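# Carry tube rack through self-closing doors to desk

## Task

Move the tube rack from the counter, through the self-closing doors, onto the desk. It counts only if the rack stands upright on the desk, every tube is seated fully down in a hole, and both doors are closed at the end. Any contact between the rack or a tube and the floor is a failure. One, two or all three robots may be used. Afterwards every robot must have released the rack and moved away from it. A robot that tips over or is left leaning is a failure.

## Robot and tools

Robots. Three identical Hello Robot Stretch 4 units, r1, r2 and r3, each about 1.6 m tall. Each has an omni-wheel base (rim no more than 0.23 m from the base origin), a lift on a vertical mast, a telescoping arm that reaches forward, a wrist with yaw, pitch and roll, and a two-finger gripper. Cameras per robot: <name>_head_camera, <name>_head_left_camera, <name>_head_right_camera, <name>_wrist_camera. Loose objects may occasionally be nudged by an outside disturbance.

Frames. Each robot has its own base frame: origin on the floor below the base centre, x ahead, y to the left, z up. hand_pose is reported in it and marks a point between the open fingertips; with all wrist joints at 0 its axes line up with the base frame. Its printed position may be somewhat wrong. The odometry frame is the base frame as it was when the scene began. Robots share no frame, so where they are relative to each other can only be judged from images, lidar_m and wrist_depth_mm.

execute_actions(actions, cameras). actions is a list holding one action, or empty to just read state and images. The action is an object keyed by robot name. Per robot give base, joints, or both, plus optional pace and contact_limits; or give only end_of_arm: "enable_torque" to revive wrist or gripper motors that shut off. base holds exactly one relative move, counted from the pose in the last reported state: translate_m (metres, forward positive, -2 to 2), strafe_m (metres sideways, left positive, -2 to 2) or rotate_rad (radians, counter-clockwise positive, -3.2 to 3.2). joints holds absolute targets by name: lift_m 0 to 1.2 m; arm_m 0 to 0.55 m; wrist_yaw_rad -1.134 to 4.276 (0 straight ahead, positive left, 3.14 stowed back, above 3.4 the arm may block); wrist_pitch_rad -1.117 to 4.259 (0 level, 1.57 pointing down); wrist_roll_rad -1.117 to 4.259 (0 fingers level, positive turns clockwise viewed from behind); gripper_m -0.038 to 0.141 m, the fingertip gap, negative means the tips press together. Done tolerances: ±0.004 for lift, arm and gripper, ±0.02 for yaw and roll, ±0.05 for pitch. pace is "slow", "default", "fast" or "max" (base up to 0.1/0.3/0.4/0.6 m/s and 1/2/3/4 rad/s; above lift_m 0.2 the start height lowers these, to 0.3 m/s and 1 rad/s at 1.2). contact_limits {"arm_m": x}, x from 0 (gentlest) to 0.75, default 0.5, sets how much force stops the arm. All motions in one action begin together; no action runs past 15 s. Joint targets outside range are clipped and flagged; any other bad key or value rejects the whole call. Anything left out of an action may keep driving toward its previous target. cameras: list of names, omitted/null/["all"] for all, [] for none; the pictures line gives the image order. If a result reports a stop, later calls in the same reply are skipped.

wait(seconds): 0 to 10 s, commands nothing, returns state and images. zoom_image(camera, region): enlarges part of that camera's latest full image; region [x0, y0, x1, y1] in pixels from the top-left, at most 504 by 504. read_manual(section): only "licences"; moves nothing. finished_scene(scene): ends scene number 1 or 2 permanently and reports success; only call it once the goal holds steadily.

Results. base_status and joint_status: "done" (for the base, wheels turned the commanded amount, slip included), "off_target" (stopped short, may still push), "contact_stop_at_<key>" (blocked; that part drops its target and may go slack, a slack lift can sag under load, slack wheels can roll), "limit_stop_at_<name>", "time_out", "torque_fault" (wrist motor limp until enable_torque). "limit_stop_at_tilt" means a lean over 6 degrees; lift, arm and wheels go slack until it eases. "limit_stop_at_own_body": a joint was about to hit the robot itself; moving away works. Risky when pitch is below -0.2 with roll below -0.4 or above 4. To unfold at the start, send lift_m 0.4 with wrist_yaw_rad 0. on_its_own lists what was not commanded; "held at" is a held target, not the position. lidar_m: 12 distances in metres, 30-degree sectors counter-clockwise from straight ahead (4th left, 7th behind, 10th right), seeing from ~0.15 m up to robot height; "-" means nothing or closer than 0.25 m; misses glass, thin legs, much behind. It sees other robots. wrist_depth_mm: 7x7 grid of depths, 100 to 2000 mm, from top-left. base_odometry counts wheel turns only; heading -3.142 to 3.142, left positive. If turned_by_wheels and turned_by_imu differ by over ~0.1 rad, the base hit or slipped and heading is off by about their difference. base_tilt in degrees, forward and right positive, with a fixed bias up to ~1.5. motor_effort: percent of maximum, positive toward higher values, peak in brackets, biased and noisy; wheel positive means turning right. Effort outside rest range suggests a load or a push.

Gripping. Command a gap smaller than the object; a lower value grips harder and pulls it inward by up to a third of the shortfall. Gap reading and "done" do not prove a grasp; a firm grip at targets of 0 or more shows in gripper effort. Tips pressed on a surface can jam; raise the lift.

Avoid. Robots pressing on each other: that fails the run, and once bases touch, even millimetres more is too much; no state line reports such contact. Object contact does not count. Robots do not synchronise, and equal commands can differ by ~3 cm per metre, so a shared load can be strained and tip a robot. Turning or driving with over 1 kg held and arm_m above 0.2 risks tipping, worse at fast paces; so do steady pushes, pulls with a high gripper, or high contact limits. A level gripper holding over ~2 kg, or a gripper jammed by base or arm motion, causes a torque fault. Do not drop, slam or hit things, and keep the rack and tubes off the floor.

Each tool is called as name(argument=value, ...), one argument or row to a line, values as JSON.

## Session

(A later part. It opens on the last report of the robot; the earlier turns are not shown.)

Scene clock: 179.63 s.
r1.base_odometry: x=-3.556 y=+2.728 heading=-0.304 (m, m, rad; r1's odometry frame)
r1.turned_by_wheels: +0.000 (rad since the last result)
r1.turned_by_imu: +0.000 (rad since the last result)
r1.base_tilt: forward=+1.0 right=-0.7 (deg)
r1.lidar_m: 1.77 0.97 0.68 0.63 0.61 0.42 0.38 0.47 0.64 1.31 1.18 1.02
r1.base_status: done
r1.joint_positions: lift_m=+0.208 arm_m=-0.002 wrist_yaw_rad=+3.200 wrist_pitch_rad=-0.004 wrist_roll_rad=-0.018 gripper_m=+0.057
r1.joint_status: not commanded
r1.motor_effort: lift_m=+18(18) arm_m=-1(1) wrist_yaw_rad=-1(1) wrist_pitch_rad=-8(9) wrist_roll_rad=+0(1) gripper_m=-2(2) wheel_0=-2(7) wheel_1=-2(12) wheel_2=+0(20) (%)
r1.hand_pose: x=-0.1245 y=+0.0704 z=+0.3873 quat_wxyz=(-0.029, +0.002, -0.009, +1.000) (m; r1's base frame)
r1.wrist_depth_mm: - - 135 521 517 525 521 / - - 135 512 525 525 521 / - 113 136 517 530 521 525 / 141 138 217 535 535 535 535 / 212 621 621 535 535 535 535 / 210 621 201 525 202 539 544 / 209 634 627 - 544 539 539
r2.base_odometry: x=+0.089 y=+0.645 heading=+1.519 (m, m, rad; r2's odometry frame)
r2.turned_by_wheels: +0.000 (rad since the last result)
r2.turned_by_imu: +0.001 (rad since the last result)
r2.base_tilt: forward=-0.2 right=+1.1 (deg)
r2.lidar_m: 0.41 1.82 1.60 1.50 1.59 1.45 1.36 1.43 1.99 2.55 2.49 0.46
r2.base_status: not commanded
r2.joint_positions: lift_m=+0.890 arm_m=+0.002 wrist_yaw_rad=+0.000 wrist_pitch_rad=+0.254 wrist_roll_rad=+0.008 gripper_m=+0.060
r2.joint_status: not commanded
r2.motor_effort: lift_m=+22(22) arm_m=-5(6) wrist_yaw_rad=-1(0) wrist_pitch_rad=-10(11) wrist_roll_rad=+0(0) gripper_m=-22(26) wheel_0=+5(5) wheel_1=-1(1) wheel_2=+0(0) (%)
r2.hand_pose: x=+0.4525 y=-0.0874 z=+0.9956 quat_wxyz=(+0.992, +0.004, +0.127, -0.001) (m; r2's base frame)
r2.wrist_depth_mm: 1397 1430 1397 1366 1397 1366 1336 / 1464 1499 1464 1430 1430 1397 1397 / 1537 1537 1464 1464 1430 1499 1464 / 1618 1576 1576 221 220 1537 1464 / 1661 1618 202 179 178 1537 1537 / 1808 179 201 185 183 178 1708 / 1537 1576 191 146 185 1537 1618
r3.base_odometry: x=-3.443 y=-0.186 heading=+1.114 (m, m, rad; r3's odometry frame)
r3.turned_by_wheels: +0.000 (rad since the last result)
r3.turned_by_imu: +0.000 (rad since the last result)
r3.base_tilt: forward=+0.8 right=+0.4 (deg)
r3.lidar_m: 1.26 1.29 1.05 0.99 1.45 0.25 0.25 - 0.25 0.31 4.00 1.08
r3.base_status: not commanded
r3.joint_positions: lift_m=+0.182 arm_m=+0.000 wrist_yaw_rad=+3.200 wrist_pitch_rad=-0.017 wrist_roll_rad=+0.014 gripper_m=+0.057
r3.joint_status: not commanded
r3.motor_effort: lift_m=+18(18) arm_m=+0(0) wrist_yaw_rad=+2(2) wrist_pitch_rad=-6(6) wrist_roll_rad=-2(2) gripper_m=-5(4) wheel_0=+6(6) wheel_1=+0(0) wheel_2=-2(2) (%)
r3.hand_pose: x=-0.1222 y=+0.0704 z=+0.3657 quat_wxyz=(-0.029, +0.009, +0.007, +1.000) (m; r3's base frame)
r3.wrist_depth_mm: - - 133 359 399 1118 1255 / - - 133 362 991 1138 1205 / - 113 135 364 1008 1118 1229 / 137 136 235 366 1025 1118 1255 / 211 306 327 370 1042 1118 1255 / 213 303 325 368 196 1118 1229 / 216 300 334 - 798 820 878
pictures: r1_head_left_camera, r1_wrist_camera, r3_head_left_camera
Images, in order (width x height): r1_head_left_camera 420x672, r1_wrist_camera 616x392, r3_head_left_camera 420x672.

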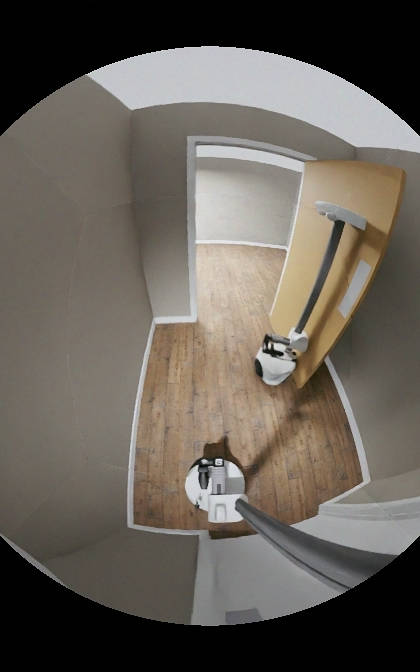

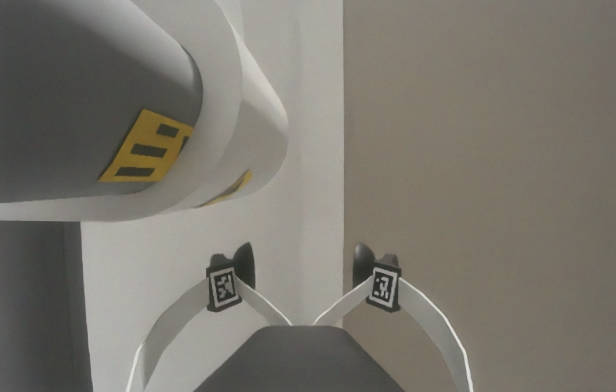

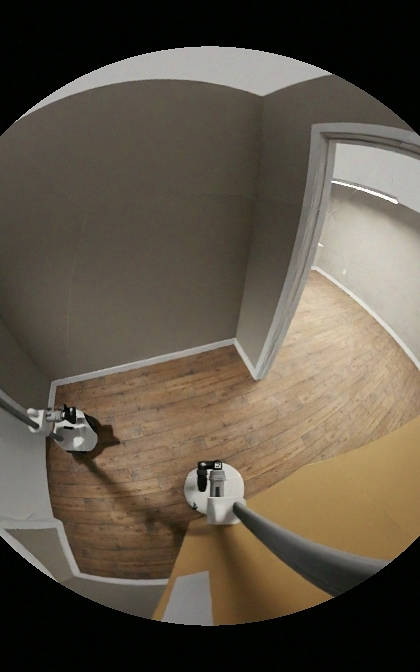

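execute_actions(
  actions=[
    {"r1":{"base":{"strafe_m":-0.21},"pace":"fast"}},
  ],
  cameras=[],
)

execute_actions(
  actions=[
    {"r1":{"base":{"translate_m":-0.24},"pace":"fast"}},
  ],
  cameras=[],
)

execute_actions(
  actions=[
    {"r1":{"base":{"translate_m":-0.58},"pace":"slow"}},
  ],
  cameras=["r1_head_left_camera","r1_wrist_camera","r2_head_camera"],
)

Scene clock: 186.80 s.
r1.base_odometry: x=-3.619 y=+2.528 heading=-0.304 (m, m, rad; r1's odometry frame)
r1.turned_by_wheels: +0.000 (rad since the last result)
r1.turned_by_imu: +0.000 (rad since the last result)
r1.base_tilt: forward=+1.0 right=-0.7 (deg)
r1.lidar_m: 0.97 1.29 0.89 0.84 0.61 0.46 0.47 0.47 0.65 1.20 1.25 0.95
r1.base_status: done
r1.joint_positions: lift_m=+0.208 arm_m=-0.002 wrist_yaw_rad=+3.200 wrist_pitch_rad=-0.004 wrist_roll_rad=-0.018 gripper_m=+0.057
r1.joint_status: not commanded
r1.motor_effort: lift_m=+18(18) arm_m=-1(1) wrist_yaw_rad=-1(1) wrist_pitch_rad=-8(8) wrist_roll_rad=+0(0) gripper_m=-3(2) wheel_0=+2(12) wheel_1=+0(15) wheel_2=+0(0) (%)
r1.hand_pose: x=-0.1245 y=+0.0704 z=+0.3873 quat_wxyz=(-0.029, +0.002, -0.009, +1.000) (m; r1's base frame)
r1.wrist_depth_mm: - - 134 591 591 512 508 / - - 135 585 591 508 517 / - 113 137 597 597 517 517 / 141 138 217 609 603 521 521 / 212 603 603 603 603 525 525 / 211 609 201 609 202 525 525 / 208 621 615 - 615 525 535
r2.base_odometry: x=+0.089 y=+0.645 heading=+1.519 (m, m, rad; r2's odometry frame)
r2.turned_by_wheels: +0.000 (rad since the last result)
r2.turned_by_imu: +0.002 (rad since the last result)
r2.base_tilt: forward=-0.1 right=+1.2 (deg)
r2.lidar_m: 0.42 1.79 1.58 1.49 1.57 1.44 1.39 1.44 1.98 2.57 2.48 0.44
r2.base_status: not commanded
r2.joint_positions: lift_m=+0.890 arm_m=+0.002 wrist_yaw_rad=+0.000 wrist_pitch_rad=+0.254 wrist_roll_rad=+0.008 gripper_m=+0.060
r2.joint_status: not commanded
r2.motor_effort: lift_m=+22(22) arm_m=-5(5) wrist_yaw_rad=-1(1) wrist_pitch_rad=-11(11) wrist_roll_rad=+0(1) gripper_m=-23(22) wheel_0=+5(5) wheel_1=-1(1) wheel_2=+0(0) (%)
r2.hand_pose: x=+0.4525 y=-0.0874 z=+0.9956 quat_wxyz=(+0.992, +0.004, +0.127, -0.001) (m; r2's base frame)
r2.wrist_depth_mm: 1430 1397 1397 1430 1366 1397 1336 / 1499 1464 1430 1464 1430 1397 1366 / 1537 1537 1499 1464 1430 1464 1464 / 1576 1618 1537 220 220 1464 1499 / 1661 1618 202 178 178 1537 1576 / 1708 178 200 184 183 177 1618 / 1576 1537 191 147 185 1618 1576
r3.base_odometry: x=-3.443 y=-0.186 heading=+1.114 (m, m, rad; r3's odometry frame)
r3.turned_by_wheels: +0.000 (rad since the last result)
r3.turned_by_imu: +0.000 (rad since the last result)
r3.base_tilt: forward=+0.5 right=+0.5 (deg)
r3.lidar_m: 1.27 1.28 1.42 0.93 1.47 0.25 0.25 - 0.25 0.32 3.98 1.05
r3.base_status: not commanded
r3.joint_positions: lift_m=+0.182 arm_m=+0.000 wrist_yaw_rad=+3.200 wrist_pitch_rad=-0.017 wrist_roll_rad=+0.014 gripper_m=+0.057
r3.joint_status: not commanded
r3.motor_effort: lift_m=+18(18) arm_m=+0(0) wrist_yaw_rad=+0(1) wrist_pitch_rad=-6(7) wrist_roll_rad=-1(2) gripper_m=+0(3) wheel_0=+6(6) wheel_1=+0(0) wheel_2=-2(2) (%)
r3.hand_pose: x=-0.1222 y=+0.0704 z=+0.3657 quat_wxyz=(-0.029, +0.009, +0.007, +1.000) (m; r3's base frame)
r3.wrist_depth_mm: - - 133 359 399 1118 1205 / - - 133 364 1008 1098 1229 / - 113 134 364 1025 1118 1255 / 137 136 236 368 1008 1118 1255 / 212 306 329 370 1042 1118 1255 / 213 303 322 366 196 1098 1205 / 217 300 332 - 798 820 866
pictures: none
No camera images: the call's "cameras" was empty. Leave "cameras" out to get every camera's image.

Scene clock: 188.63 s.
r1.base_odometry: x=-3.847 y=+2.600 heading=-0.304 (m, m, rad; r1's odometry frame)
r1.turned_by_wheels: +0.000 (rad since the last result)
r1.turned_by_imu: +0.000 (rad since the last result)
r1.base_tilt: forward=+1.0 right=-0.7 (deg)
r1.lidar_m: 1.19 1.26 0.87 0.79 0.29 0.25 0.25 0.25 0.30 0.64 1.25 1.16
r1.base_status: done
r1.joint_positions: lift_m=+0.208 arm_m=-0.002 wrist_yaw_rad=+3.200 wrist_pitch_rad=-0.004 wrist_roll_rad=-0.018 gripper_m=+0.057
r1.joint_status: not commanded
r1.motor_effort: lift_m=+18(18) arm_m=-1(0) wrist_yaw_rad=-1(1) wrist_pitch_rad=-9(10) wrist_roll_rad=+2(0) gripper_m=-2(1) wheel_0=-4(9) wheel_1=-2(8) wheel_2=+4(17) (%)
r1.hand_pose: x=-0.1245 y=+0.0704 z=+0.3873 quat_wxyz=(-0.029, +0.002, -0.009, +1.000) (m; r1's base frame)
r1.wrist_depth_mm: - - 134 351 349 340 268 / - - 135 355 355 343 271 / - 113 136 355 355 347 273 / 141 138 218 359 359 349 274 / 213 359 362 362 362 347 274 / 210 366 201 362 202 342 271 / 209 368 368 - 366 324 271
r2.base_odometry: x=+0.089 y=+0.645 heading=+1.519 (m, m, rad; r2's odometry frame)
r2.turned_by_wheels: +0.000 (rad since the last result)
r2.turned_by_imu: +0.001 (rad since the last result)
r2.base_tilt: forward=-0.1 right=+1.2 (deg)
r2.lidar_m: 0.41 1.81 1.56 1.51 1.58 1.41 1.38 1.45 2.00 2.54 2.47 0.48
r2.base_status: not commanded
r2.joint_positions: lift_m=+0.890 arm_m=+0.002 wrist_yaw_rad=+0.000 wrist_pitch_rad=+0.254 wrist_roll_rad=+0.008 gripper_m=+0.060
r2.joint_status: not commanded
r2.motor_effort: lift_m=+22(22) arm_m=-6(6) wrist_yaw_rad=+0(0) wrist_pitch_rad=-13(13) wrist_roll_rad=+0(0) gripper_m=-22(25) wheel_0=+4(5) wheel_1=+0(1) wheel_2=+0(0) (%)
r2.hand_pose: x=+0.4525 y=-0.0874 z=+0.9956 quat_wxyz=(+0.992, +0.004, +0.127, -0.001) (m; r2's base frame)
r2.wrist_depth_mm: 1397 1397 1430 1366 1397 1366 1366 / 1499 1499 1430 1430 1430 1366 1366 / 1576 1537 1464 1464 1430 1499 1464 / 1576 1576 1537 220 220 1499 1464 / 1708 1618 202 178 179 1537 1537 / 1756 179 200 185 183 178 1661 / 1576 1576 191 146 185 1576 1618
r3.base_odometry: x=-3.443 y=-0.186 heading=+1.114 (m, m, rad; r3's odometry frame)
r3.turned_by_wheels: +0.000 (rad since the last result)
r3.turned_by_imu: +0.000 (rad since the last result)
r3.base_tilt: forward=+0.6 right=+0.2 (deg)
r3.lidar_m: 1.26 1.27 1.42 1.15 1.45 0.25 0.25 - 0.25 0.32 3.99 1.07
r3.base_status: not commanded
r3.joint_positions: lift_m=+0.182 arm_m=+0.000 wrist_yaw_rad=+3.200 wrist_pitch_rad=-0.017 wrist_roll_rad=+0.014 gripper_m=+0.057
r3.joint_status: not commanded
r3.motor_effort: lift_m=+18(18) arm_m=+0(0) wrist_yaw_rad=+2(2) wrist_pitch_rad=-6(6) wrist_roll_rad=-2(3) gripper_m=-2(4) wheel_0=+6(6) wheel_1=+0(0) wheel_2=-1(2) (%)
r3.hand_pose: x=-0.1222 y=+0.0704 z=+0.3657 quat_wxyz=(-0.029, +0.009, +0.007, +1.000) (m; r3's base frame)
r3.wrist_depth_mm: - - 133 357 399 1098 1205 / - - 133 359 1008 1098 1229 / - 113 135 364 1025 1118 1229 / 137 136 236 368 1025 1118 1255 / 212 306 329 368 1025 1138 1255 / 212 303 325 366 196 1118 1205 / 216 300 334 - 798 820 866
pictures: none
No camera images: the call's "cameras" was empty. Leave "cameras" out to get every camera's image.

Scene clock: 195.70 s.
r1.base_odometry: x=-4.400 y=+2.773 heading=-0.304 (m, m, rad; r1's odometry frame)
r1.turned_by_wheels: +0.000 (rad since the last result)
r1.turned_by_imu: +0.000 (rad since the last result)
r1.base_tilt: forward=+0.9 right=-0.7 (deg)
r1.lidar_m: 1.74 0.35 0.35 0.95 1.88 1.40 0.25 - - 0.25 0.39 1.71
r1.base_status: done
r1.joint_positions: lift_m=+0.208 arm_m=-0.002 wrist_yaw_rad=+3.200 wrist_pitch_rad=-0.004 wrist_roll_rad=-0.018 gripper_m=+0.057
r1.joint_status: not commanded
r1.motor_effort: lift_m=+18(18) arm_m=-1(1) wrist_yaw_rad=-1(2) wrist_pitch_rad=-10(9) wrist_roll_rad=+0(0) gripper_m=-1(2) wheel_0=-4(10) wheel_1=-9(14) wheel_2=+13(23) (%)
r1.hand_pose: x=-0.1245 y=+0.0704 z=+0.3873 quat_wxyz=(-0.029, +0.002, -0.009, +1.000) (m; r1's base frame)
r1.wrist_depth_mm: - - 135 - - - - / - - 135 - - - - / - 112 137 - - - - / 141 138 218 - - - - / 213 325 368 1808 1756 - - / 211 317 202 1205 203 1255 1205 / 208 310 375 - 946 842 878
r2.base_odometry: x=+0.089 y=+0.645 heading=+1.519 (m, m, rad; r2's odometry frame)
r2.turned_by_wheels: +0.000 (rad since the last result)
r2.turned_by_imu: +0.002 (rad since the last result)
r2.base_tilt: forward=-0.1 right=+1.3 (deg)
r2.lidar_m: 0.40 1.79 1.57 1.52 1.58 1.45 1.37 1.42 1.98 2.56 2.51 0.48
r2.base_status: not commanded
r2.joint_positions: lift_m=+0.890 arm_m=+0.002 wrist_yaw_rad=+0.000 wrist_pitch_rad=+0.254 wrist_roll_rad=+0.008 gripper_m=+0.060
r2.joint_status: not commanded
r2.motor_effort: lift_m=+22(22) arm_m=-5(5) wrist_yaw_rad=+0(1) wrist_pitch_rad=-10(12) wrist_roll_rad=+0(2) gripper_m=-24(25) wheel_0=+5(5) wheel_1=-1(1) wheel_2=+0(0) (%)
r2.hand_pose: x=+0.4525 y=-0.0874 z=+0.9956 quat_wxyz=(+0.992, +0.004, +0.127, -0.001) (m; r2's base frame)
r2.wrist_depth_mm: 1464 1430 1397 1397 - 991 1308 / 1499 1464 1464 1430 - 1042 1397 / 1499 1499 1464 1499 878 1078 1430 / 1576 1576 1576 220 220 1160 1499 / 1661 1576 202 178 179 1255 1537 / 1808 179 202 185 183 178 1618 / 1537 1537 191 147 185 1366 1618
r3.base_odometry: x=-3.443 y=-0.186 heading=+1.114 (m, m, rad; r3's odometry frame)
r3.turned_by_wheels: +0.000 (rad since the last result)
r3.turned_by_imu: +0.000 (rad since the last result)
r3.base_tilt: forward=+0.6 right=+0.3 (deg)
r3.lidar_m: 1.27 1.30 1.44 1.63 1.46 0.25 0.25 - 0.25 0.31 4.00 1.06
r3.base_status: not commanded
r3.joint_positions: lift_m=+0.182 arm_m=+0.000 wrist_yaw_rad=+3.200 wrist_pitch_rad=-0.017 wrist_roll_rad=+0.014 gripper_m=+0.057
r3.joint_status: not commanded
r3.motor_effort: lift_m=+18(18) arm_m=+0(0) wrist_yaw_rad=+1(1) wrist_pitch_rad=-6(6) wrist_roll_rad=-1(2) gripper_m=-3(3) wheel_0=+6(6) wheel_1=+0(0) wheel_2=-2(2) (%)
r3.hand_pose: x=-0.1222 y=+0.0704 z=+0.3657 quat_wxyz=(-0.029, +0.009, +0.007, +1.000) (m; r3's base frame)
r3.wrist_depth_mm: - - 133 357 399 1098 1255 / - - 133 362 991 1118 1229 / - 113 135 364 1008 1118 1229 / 137 136 236 368 1008 1118 1255 / 212 306 327 368 1025 1138 1255 / 213 303 322 366 196 1118 1205 / 216 300 332 - 798 820 854
pictures: r1_head_left_camera, r1_wrist_camera, r2_head_camera
Images, in order (width x height): r1_head_left_camera 420x672, r1_wrist_camera 616x392, r2_head_camera 420x560.

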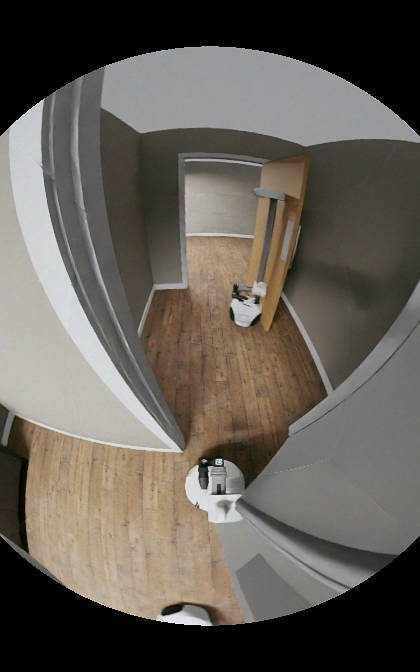

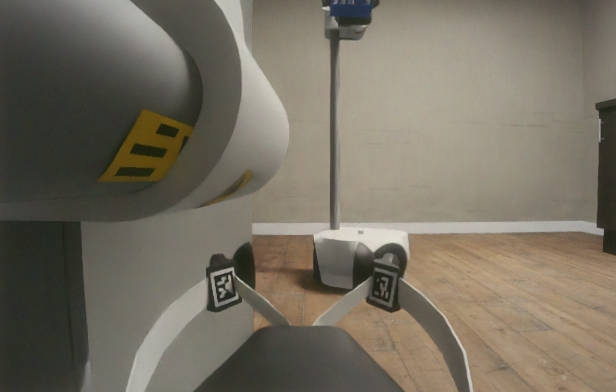

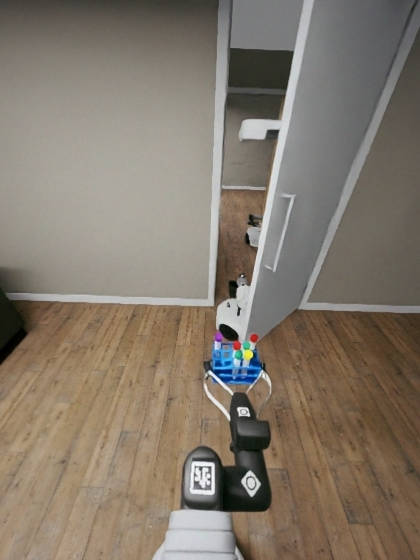

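execute_actions(
  actions=[
    {"r1":{"base":{"rotate_rad":0.75},"pace":"slow"}},
  ],
  cameras=[],
)

execute_actions(
  actions=[
    {"r1":{"base":{"translate_m":-0.3},"pace":"slow"}},
  ],
  cameras=[],
)

execute_actions(
  actions=[
    {"r1":{"base":{"rotate_rad":0.42},"pace":"slow"}},
  ],
  cameras=["r1_wrist_camera"],
)

execute_actions(
  actions=[
    {"r1":{"base":{"translate_m":-0.3},"pace":"slow"}},
  ],
  cameras=["r1_head_left_camera","r1_wrist_camera","r2_head_camera"],
)

Scene clock: 201.23 s.
r1.base_odometry: x=-4.400 y=+2.773 heading=+0.445 (m, m, rad; r1's odometry frame)
r1.turned_by_wheels: +0.748 (rad since the last result)
r1.turned_by_imu: +0.750 (rad since the last result)
r1.base_tilt: forward=+1.0 right=-0.7 (deg)
r1.lidar_m: 0.33 0.47 1.82 2.00 0.98 0.25 - 0.25 0.26 0.67 1.71 1.96
r1.base_status: done
r1.joint_positions: lift_m=+0.208 arm_m=-0.002 wrist_yaw_rad=+3.200 wrist_pitch_rad=-0.004 wrist_roll_rad=-0.018 gripper_m=+0.057
r1.joint_status: not commanded
r1.motor_effort: lift_m=+18(18) arm_m=-1(1) wrist_yaw_rad=-1(1) wrist_pitch_rad=-9(8) wrist_roll_rad=+1(0) gripper_m=-3(5) wheel_0=-9(6) wheel_1=-10(16) wheel_2=-1(9) (%)
r1.hand_pose: x=-0.1245 y=+0.0704 z=+0.3873 quat_wxyz=(-0.029, +0.002, -0.009, +1.000) (m; r1's base frame)
r1.wrist_depth_mm: - - 135 315 317 - - / - - 135 319 319 - - / - 113 136 320 320 - - / 141 138 218 324 322 - - / 212 329 327 324 325 1921 - / 211 332 200 327 202 1229 1229 / 209 332 332 - 330 842 878
r2.base_odometry: x=+0.089 y=+0.645 heading=+1.519 (m, m, rad; r2's odometry frame)
r2.turned_by_wheels: +0.000 (rad since the last result)
r2.turned_by_imu: +0.002 (rad since the last result)
r2.base_tilt: forward=-0.3 right=+1.1 (deg)
r2.lidar_m: 0.37 1.81 1.59 1.50 1.57 1.46 1.38 1.42 1.98 2.55 2.49 0.47
r2.base_status: not commanded
r2.joint_positions: lift_m=+0.890 arm_m=+0.002 wrist_yaw_rad=+0.000 wrist_pitch_rad=+0.254 wrist_roll_rad=+0.008 gripper_m=+0.060
r2.joint_status: not commanded
r2.motor_effort: lift_m=+22(22) arm_m=-6(5) wrist_yaw_rad=+0(0) wrist_pitch_rad=-11(12) wrist_roll_rad=-1(2) gripper_m=-25(26) wheel_0=+5(5) wheel_1=-1(0) wheel_2=+0(0) (%)
r2.hand_pose: x=+0.4525 y=-0.0874 z=+0.9956 quat_wxyz=(+0.992, +0.004, +0.127, -0.001) (m; r2's base frame)
r2.wrist_depth_mm: 1397 1397 1430 1397 - 991 1336 / 1499 1464 1430 1464 - 1025 1366 / 1537 1464 1464 1537 891 1118 1430 / 1618 1576 1576 222 220 1160 1537 / 1661 1661 202 178 178 1255 1537 / 1661 179 200 185 183 177 1618 / 1499 1537 191 146 185 1366 1618
r3.base_odometry: x=-3.443 y=-0.186 heading=+1.114 (m, m, rad; r3's odometry frame)
r3.turned_by_wheels: +0.000 (rad since the last result)
r3.turned_by_imu: +0.000 (rad since the last result)
r3.base_tilt: forward=+0.9 right=+0.3 (deg)
r3.lidar_m: 1.25 1.26 1.43 1.62 1.43 0.25 0.25 - 0.25 0.31 3.99 1.07
r3.base_status: not commanded
r3.joint_positions: lift_m=+0.182 arm_m=+0.000 wrist_yaw_rad=+3.200 wrist_pitch_rad=-0.017 wrist_roll_rad=+0.014 gripper_m=+0.057
r3.joint_status: not commanded
r3.motor_effort: lift_m=+18(18) arm_m=+0(0) wrist_yaw_rad=+1(1) wrist_pitch_rad=-6(6) wrist_roll_rad=-2(3) gripper_m=-1(3) wheel_0=+6(6) wheel_1=+0(0) wheel_2=-2(2) (%)
r3.hand_pose: x=-0.1222 y=+0.0704 z=+0.3657 quat_wxyz=(-0.029, +0.009, +0.007, +1.000) (m; r3's base frame)
r3.wrist_depth_mm: - - 133 359 399 1118 1229 / - - 133 362 1025 1118 1229 / - 113 135 364 1008 1138 1229 / 137 135 236 366 1025 1118 1255 / 212 307 327 368 1008 1138 1281 / 213 303 324 366 196 1138 1229 / 216 300 334 - 798 820 866
pictures: none
No camera images: the call's "cameras" was empty. Leave "cameras" out to get every camera's image.

Scene clock: 205.50 s.
r1.base_odometry: x=-4.670 y=+2.645 heading=+0.445 (m, m, rad; r1's odometry frame)
r1.turned_by_wheels: +0.000 (rad since the last result)
r1.turned_by_imu: +0.000 (rad since the last result)
r1.base_tilt: forward=+1.0 right=-0.8 (deg)
r1.lidar_m: 0.64 0.88 2.00 2.21 0.81 0.25 0.25 - 0.25 0.29 1.86 1.94
r1.base_status: done
r1.joint_positions: lift_m=+0.208 arm_m=-0.002 wrist_yaw_rad=+3.200 wrist_pitch_rad=-0.004 wrist_roll_rad=-0.018 gripper_m=+0.057
r1.joint_status: not commanded
r1.motor_effort: lift_m=+18(18) arm_m=-1(1) wrist_yaw_rad=-1(1) wrist_pitch_rad=-8(7) wrist_roll_rad=+0(0) gripper_m=-1(2) wheel_0=-5(16) wheel_1=-9(11) wheel_2=+13(20) (%)
r1.hand_pose: x=-0.1245 y=+0.0704 z=+0.3873 quat_wxyz=(-0.029, +0.002, -0.009, +1.000) (m; r1's base frame)
r1.wrist_depth_mm: - - 135 373 - - - / - - 135 370 - - - / - 113 136 375 - - - / 141 138 218 377 - - - / 213 314 336 382 1983 - - / 211 310 201 370 202 1229 1205 / 209 306 342 - 904 842 878
r2.base_odometry: x=+0.089 y=+0.645 heading=+1.519 (m, m, rad; r2's odometry frame)
r2.turned_by_wheels: +0.000 (rad since the last result)
r2.turned_by_imu: +0.001 (rad since the last result)
r2.base_tilt: forward=-0.2 right=+1.2 (deg)
r2.lidar_m: 0.41 1.82 1.59 1.51 1.57 1.44 1.38 1.45 1.97 2.57 2.47 0.48
r2.base_status: not commanded
r2.joint_positions: lift_m=+0.890 arm_m=+0.002 wrist_yaw_rad=+0.000 wrist_pitch_rad=+0.254 wrist_roll_rad=+0.008 gripper_m=+0.060
r2.joint_status: not commanded
r2.motor_effort: lift_m=+23(22) arm_m=-5(6) wrist_yaw_rad=+0(1) wrist_pitch_rad=-11(10) wrist_roll_rad=-2(3) gripper_m=-22(27) wheel_0=+5(5) wheel_1=-1(1) wheel_2=+0(0) (%)
r2.hand_pose: x=+0.4525 y=-0.0874 z=+0.9956 quat_wxyz=(+0.992, +0.004, +0.127, -0.001) (m; r2's base frame)
r2.wrist_depth_mm: 1430 1430 1430 1430 - - 866 / 1464 1464 1499 1464 - - 878 / 1537 1537 1499 1499 - - 931 / 1618 1576 1537 221 220 - 878 / 1661 1576 204 178 178 1366 788 / 1708 178 200 185 183 178 831 / 1537 1576 191 146 185 960 1576
r3.base_odometry: x=-3.443 y=-0.186 heading=+1.114 (m, m, rad; r3's odometry frame)
r3.turned_by_wheels: +0.000 (rad since the last result)
r3.turned_by_imu: +0.000 (rad since the last result)
r3.base_tilt: forward=+0.8 right=+0.5 (deg)
r3.lidar_m: 1.27 1.30 1.43 1.62 1.46 0.25 0.25 - 0.25 0.30 3.98 1.07
r3.base_status: not commanded
r3.joint_positions: lift_m=+0.182 arm_m=+0.000 wrist_yaw_rad=+3.200 wrist_pitch_rad=-0.017 wrist_roll_rad=+0.014 gripper_m=+0.057
r3.joint_status: not commanded
r3.motor_effort: lift_m=+18(18) arm_m=+0(0) wrist_yaw_rad=+0(2) wrist_pitch_rad=-6(6) wrist_roll_rad=-2(2) gripper_m=-2(4) wheel_0=+6(6) wheel_1=+0(0) wheel_2=-2(2) (%)
r3.hand_pose: x=-0.1222 y=+0.0704 z=+0.3657 quat_wxyz=(-0.029, +0.009, +0.007, +1.000) (m; r3's base frame)
r3.wrist_depth_mm: - - 133 359 399 1118 1229 / - - 133 362 991 1118 1229 / - 113 134 364 1025 1118 1229 / 137 135 236 366 1008 1160 1229 / 211 306 329 370 1008 1138 1255 / 212 303 322 368 196 1118 1229 / 216 300 334 - 809 831 854
pictures: none
No camera images: the call's "cameras" was empty. Leave "cameras" out to get every camera's image.

Scene clock: 207.07 s.
r1.base_odometry: x=-4.670 y=+2.645 heading=+0.863 (m, m, rad; r1's odometry frame)
r1.turned_by_wheels: +0.419 (rad since the last result)
r1.turned_by_imu: +0.420 (rad since the last result)
r1.base_tilt: forward=+1.0 right=-0.7 (deg)
r1.lidar_m: 0.77 2.00 2.13 0.82 0.28 0.25 - 0.25 0.25 0.64 1.89 0.64
r1.base_status: done
r1.joint_positions: lift_m=+0.208 arm_m=-0.002 wrist_yaw_rad=+3.200 wrist_pitch_rad=-0.004 wrist_roll_rad=-0.018 gripper_m=+0.057
r1.joint_status: not commanded
r1.motor_effort: lift_m=+18(18) arm_m=-1(1) wrist_yaw_rad=-1(1) wrist_pitch_rad=-9(9) wrist_roll_rad=+0(0) gripper_m=-5(2) wheel_0=-8(9) wheel_1=-9(14) wheel_2=-1(8) (%)
r1.hand_pose: x=-0.1245 y=+0.0704 z=+0.3873 quat_wxyz=(-0.029, +0.002, -0.009, +1.000) (m; r1's base frame)
r1.wrist_depth_mm: - - 134 317 317 315 - / - - 135 319 317 319 - / - 113 137 320 320 320 - / 141 138 219 324 325 324 - / 213 329 327 324 325 325 - / 210 329 201 329 203 329 1205 / 209 332 332 - 329 788 891
r2.base_odometry: x=+0.089 y=+0.645 heading=+1.519 (m, m, rad; r2's odometry frame)
r2.turned_by_wheels: +0.000 (rad since the last result)
r2.turned_by_imu: +0.001 (rad since the last result)
r2.base_tilt: forward=-0.1 right=+1.3 (deg)
r2.lidar_m: 0.37 1.84 1.58 1.50 1.56 1.44 1.38 1.45 1.97 2.54 2.52 0.46
r2.base_status: not commanded
r2.joint_positions: lift_m=+0.890 arm_m=+0.002 wrist_yaw_rad=+0.000 wrist_pitch_rad=+0.254 wrist_roll_rad=+0.008 gripper_m=+0.060
r2.joint_status: not commanded
r2.motor_effort: lift_m=+22(22) arm_m=-6(5) wrist_yaw_rad=+0(0) wrist_pitch_rad=-12(9) wrist_roll_rad=+0(1) gripper_m=-24(24) wheel_0=+5(5) wheel_1=-1(0) wheel_2=+0(0) (%)
r2.hand_pose: x=+0.4525 y=-0.0874 z=+0.9956 quat_wxyz=(+0.992, +0.004, +0.127, -0.001) (m; r2's base frame)
r2.wrist_depth_mm: 1430 1430 1430 1430 - - 931 / 1499 1464 1430 1430 - - 946 / 1499 1537 1499 1464 - - 960 / 1576 1537 1576 220 221 - 854 / 1661 1618 202 178 179 1308 778 / 1708 179 201 184 183 178 831 / 1537 1618 191 146 185 1042 1537
r3.base_odometry: x=-3.443 y=-0.186 heading=+1.114 (m, m, rad; r3's odometry frame)
r3.turned_by_wheels: +0.000 (rad since the last result)
r3.turned_by_imu: +0.000 (rad since the last result)
r3.base_tilt: forward=+0.6 right=+0.2 (deg)
r3.lidar_m: 1.27 1.28 1.42 1.61 1.46 0.25 0.25 - 0.25 0.29 3.96 1.05
r3.base_status: not commanded
r3.joint_positions: lift_m=+0.182 arm_m=+0.000 wrist_yaw_rad=+3.200 wrist_pitch_rad=-0.017 wrist_roll_rad=+0.014 gripper_m=+0.057
r3.joint_status: not commanded
r3.motor_effort: lift_m=+18(18) arm_m=+0(0) wrist_yaw_rad=+1(1) wrist_pitch_rad=-6(6) wrist_roll_rad=-1(2) gripper_m=-2(4) wheel_0=+6(6) wheel_1=+0(0) wheel_2=-2(2) (%)
r3.hand_pose: x=-0.1222 y=+0.0704 z=+0.3657 quat_wxyz=(-0.029, +0.009, +0.007, +1.000) (m; r3's base frame)
r3.wrist_depth_mm: - - 133 359 402 1118 1205 / - - 133 362 991 1118 1229 / - 113 135 364 1025 1118 1229 / 137 136 236 366 1025 1138 1255 / 212 306 327 368 1025 1160 1255 / 213 303 322 366 196 1118 1229 / 216 301 334 - 798 831 866
pictures: r1_wrist_camera
Images, in order (width x height): r1_wrist_camera 616x392.

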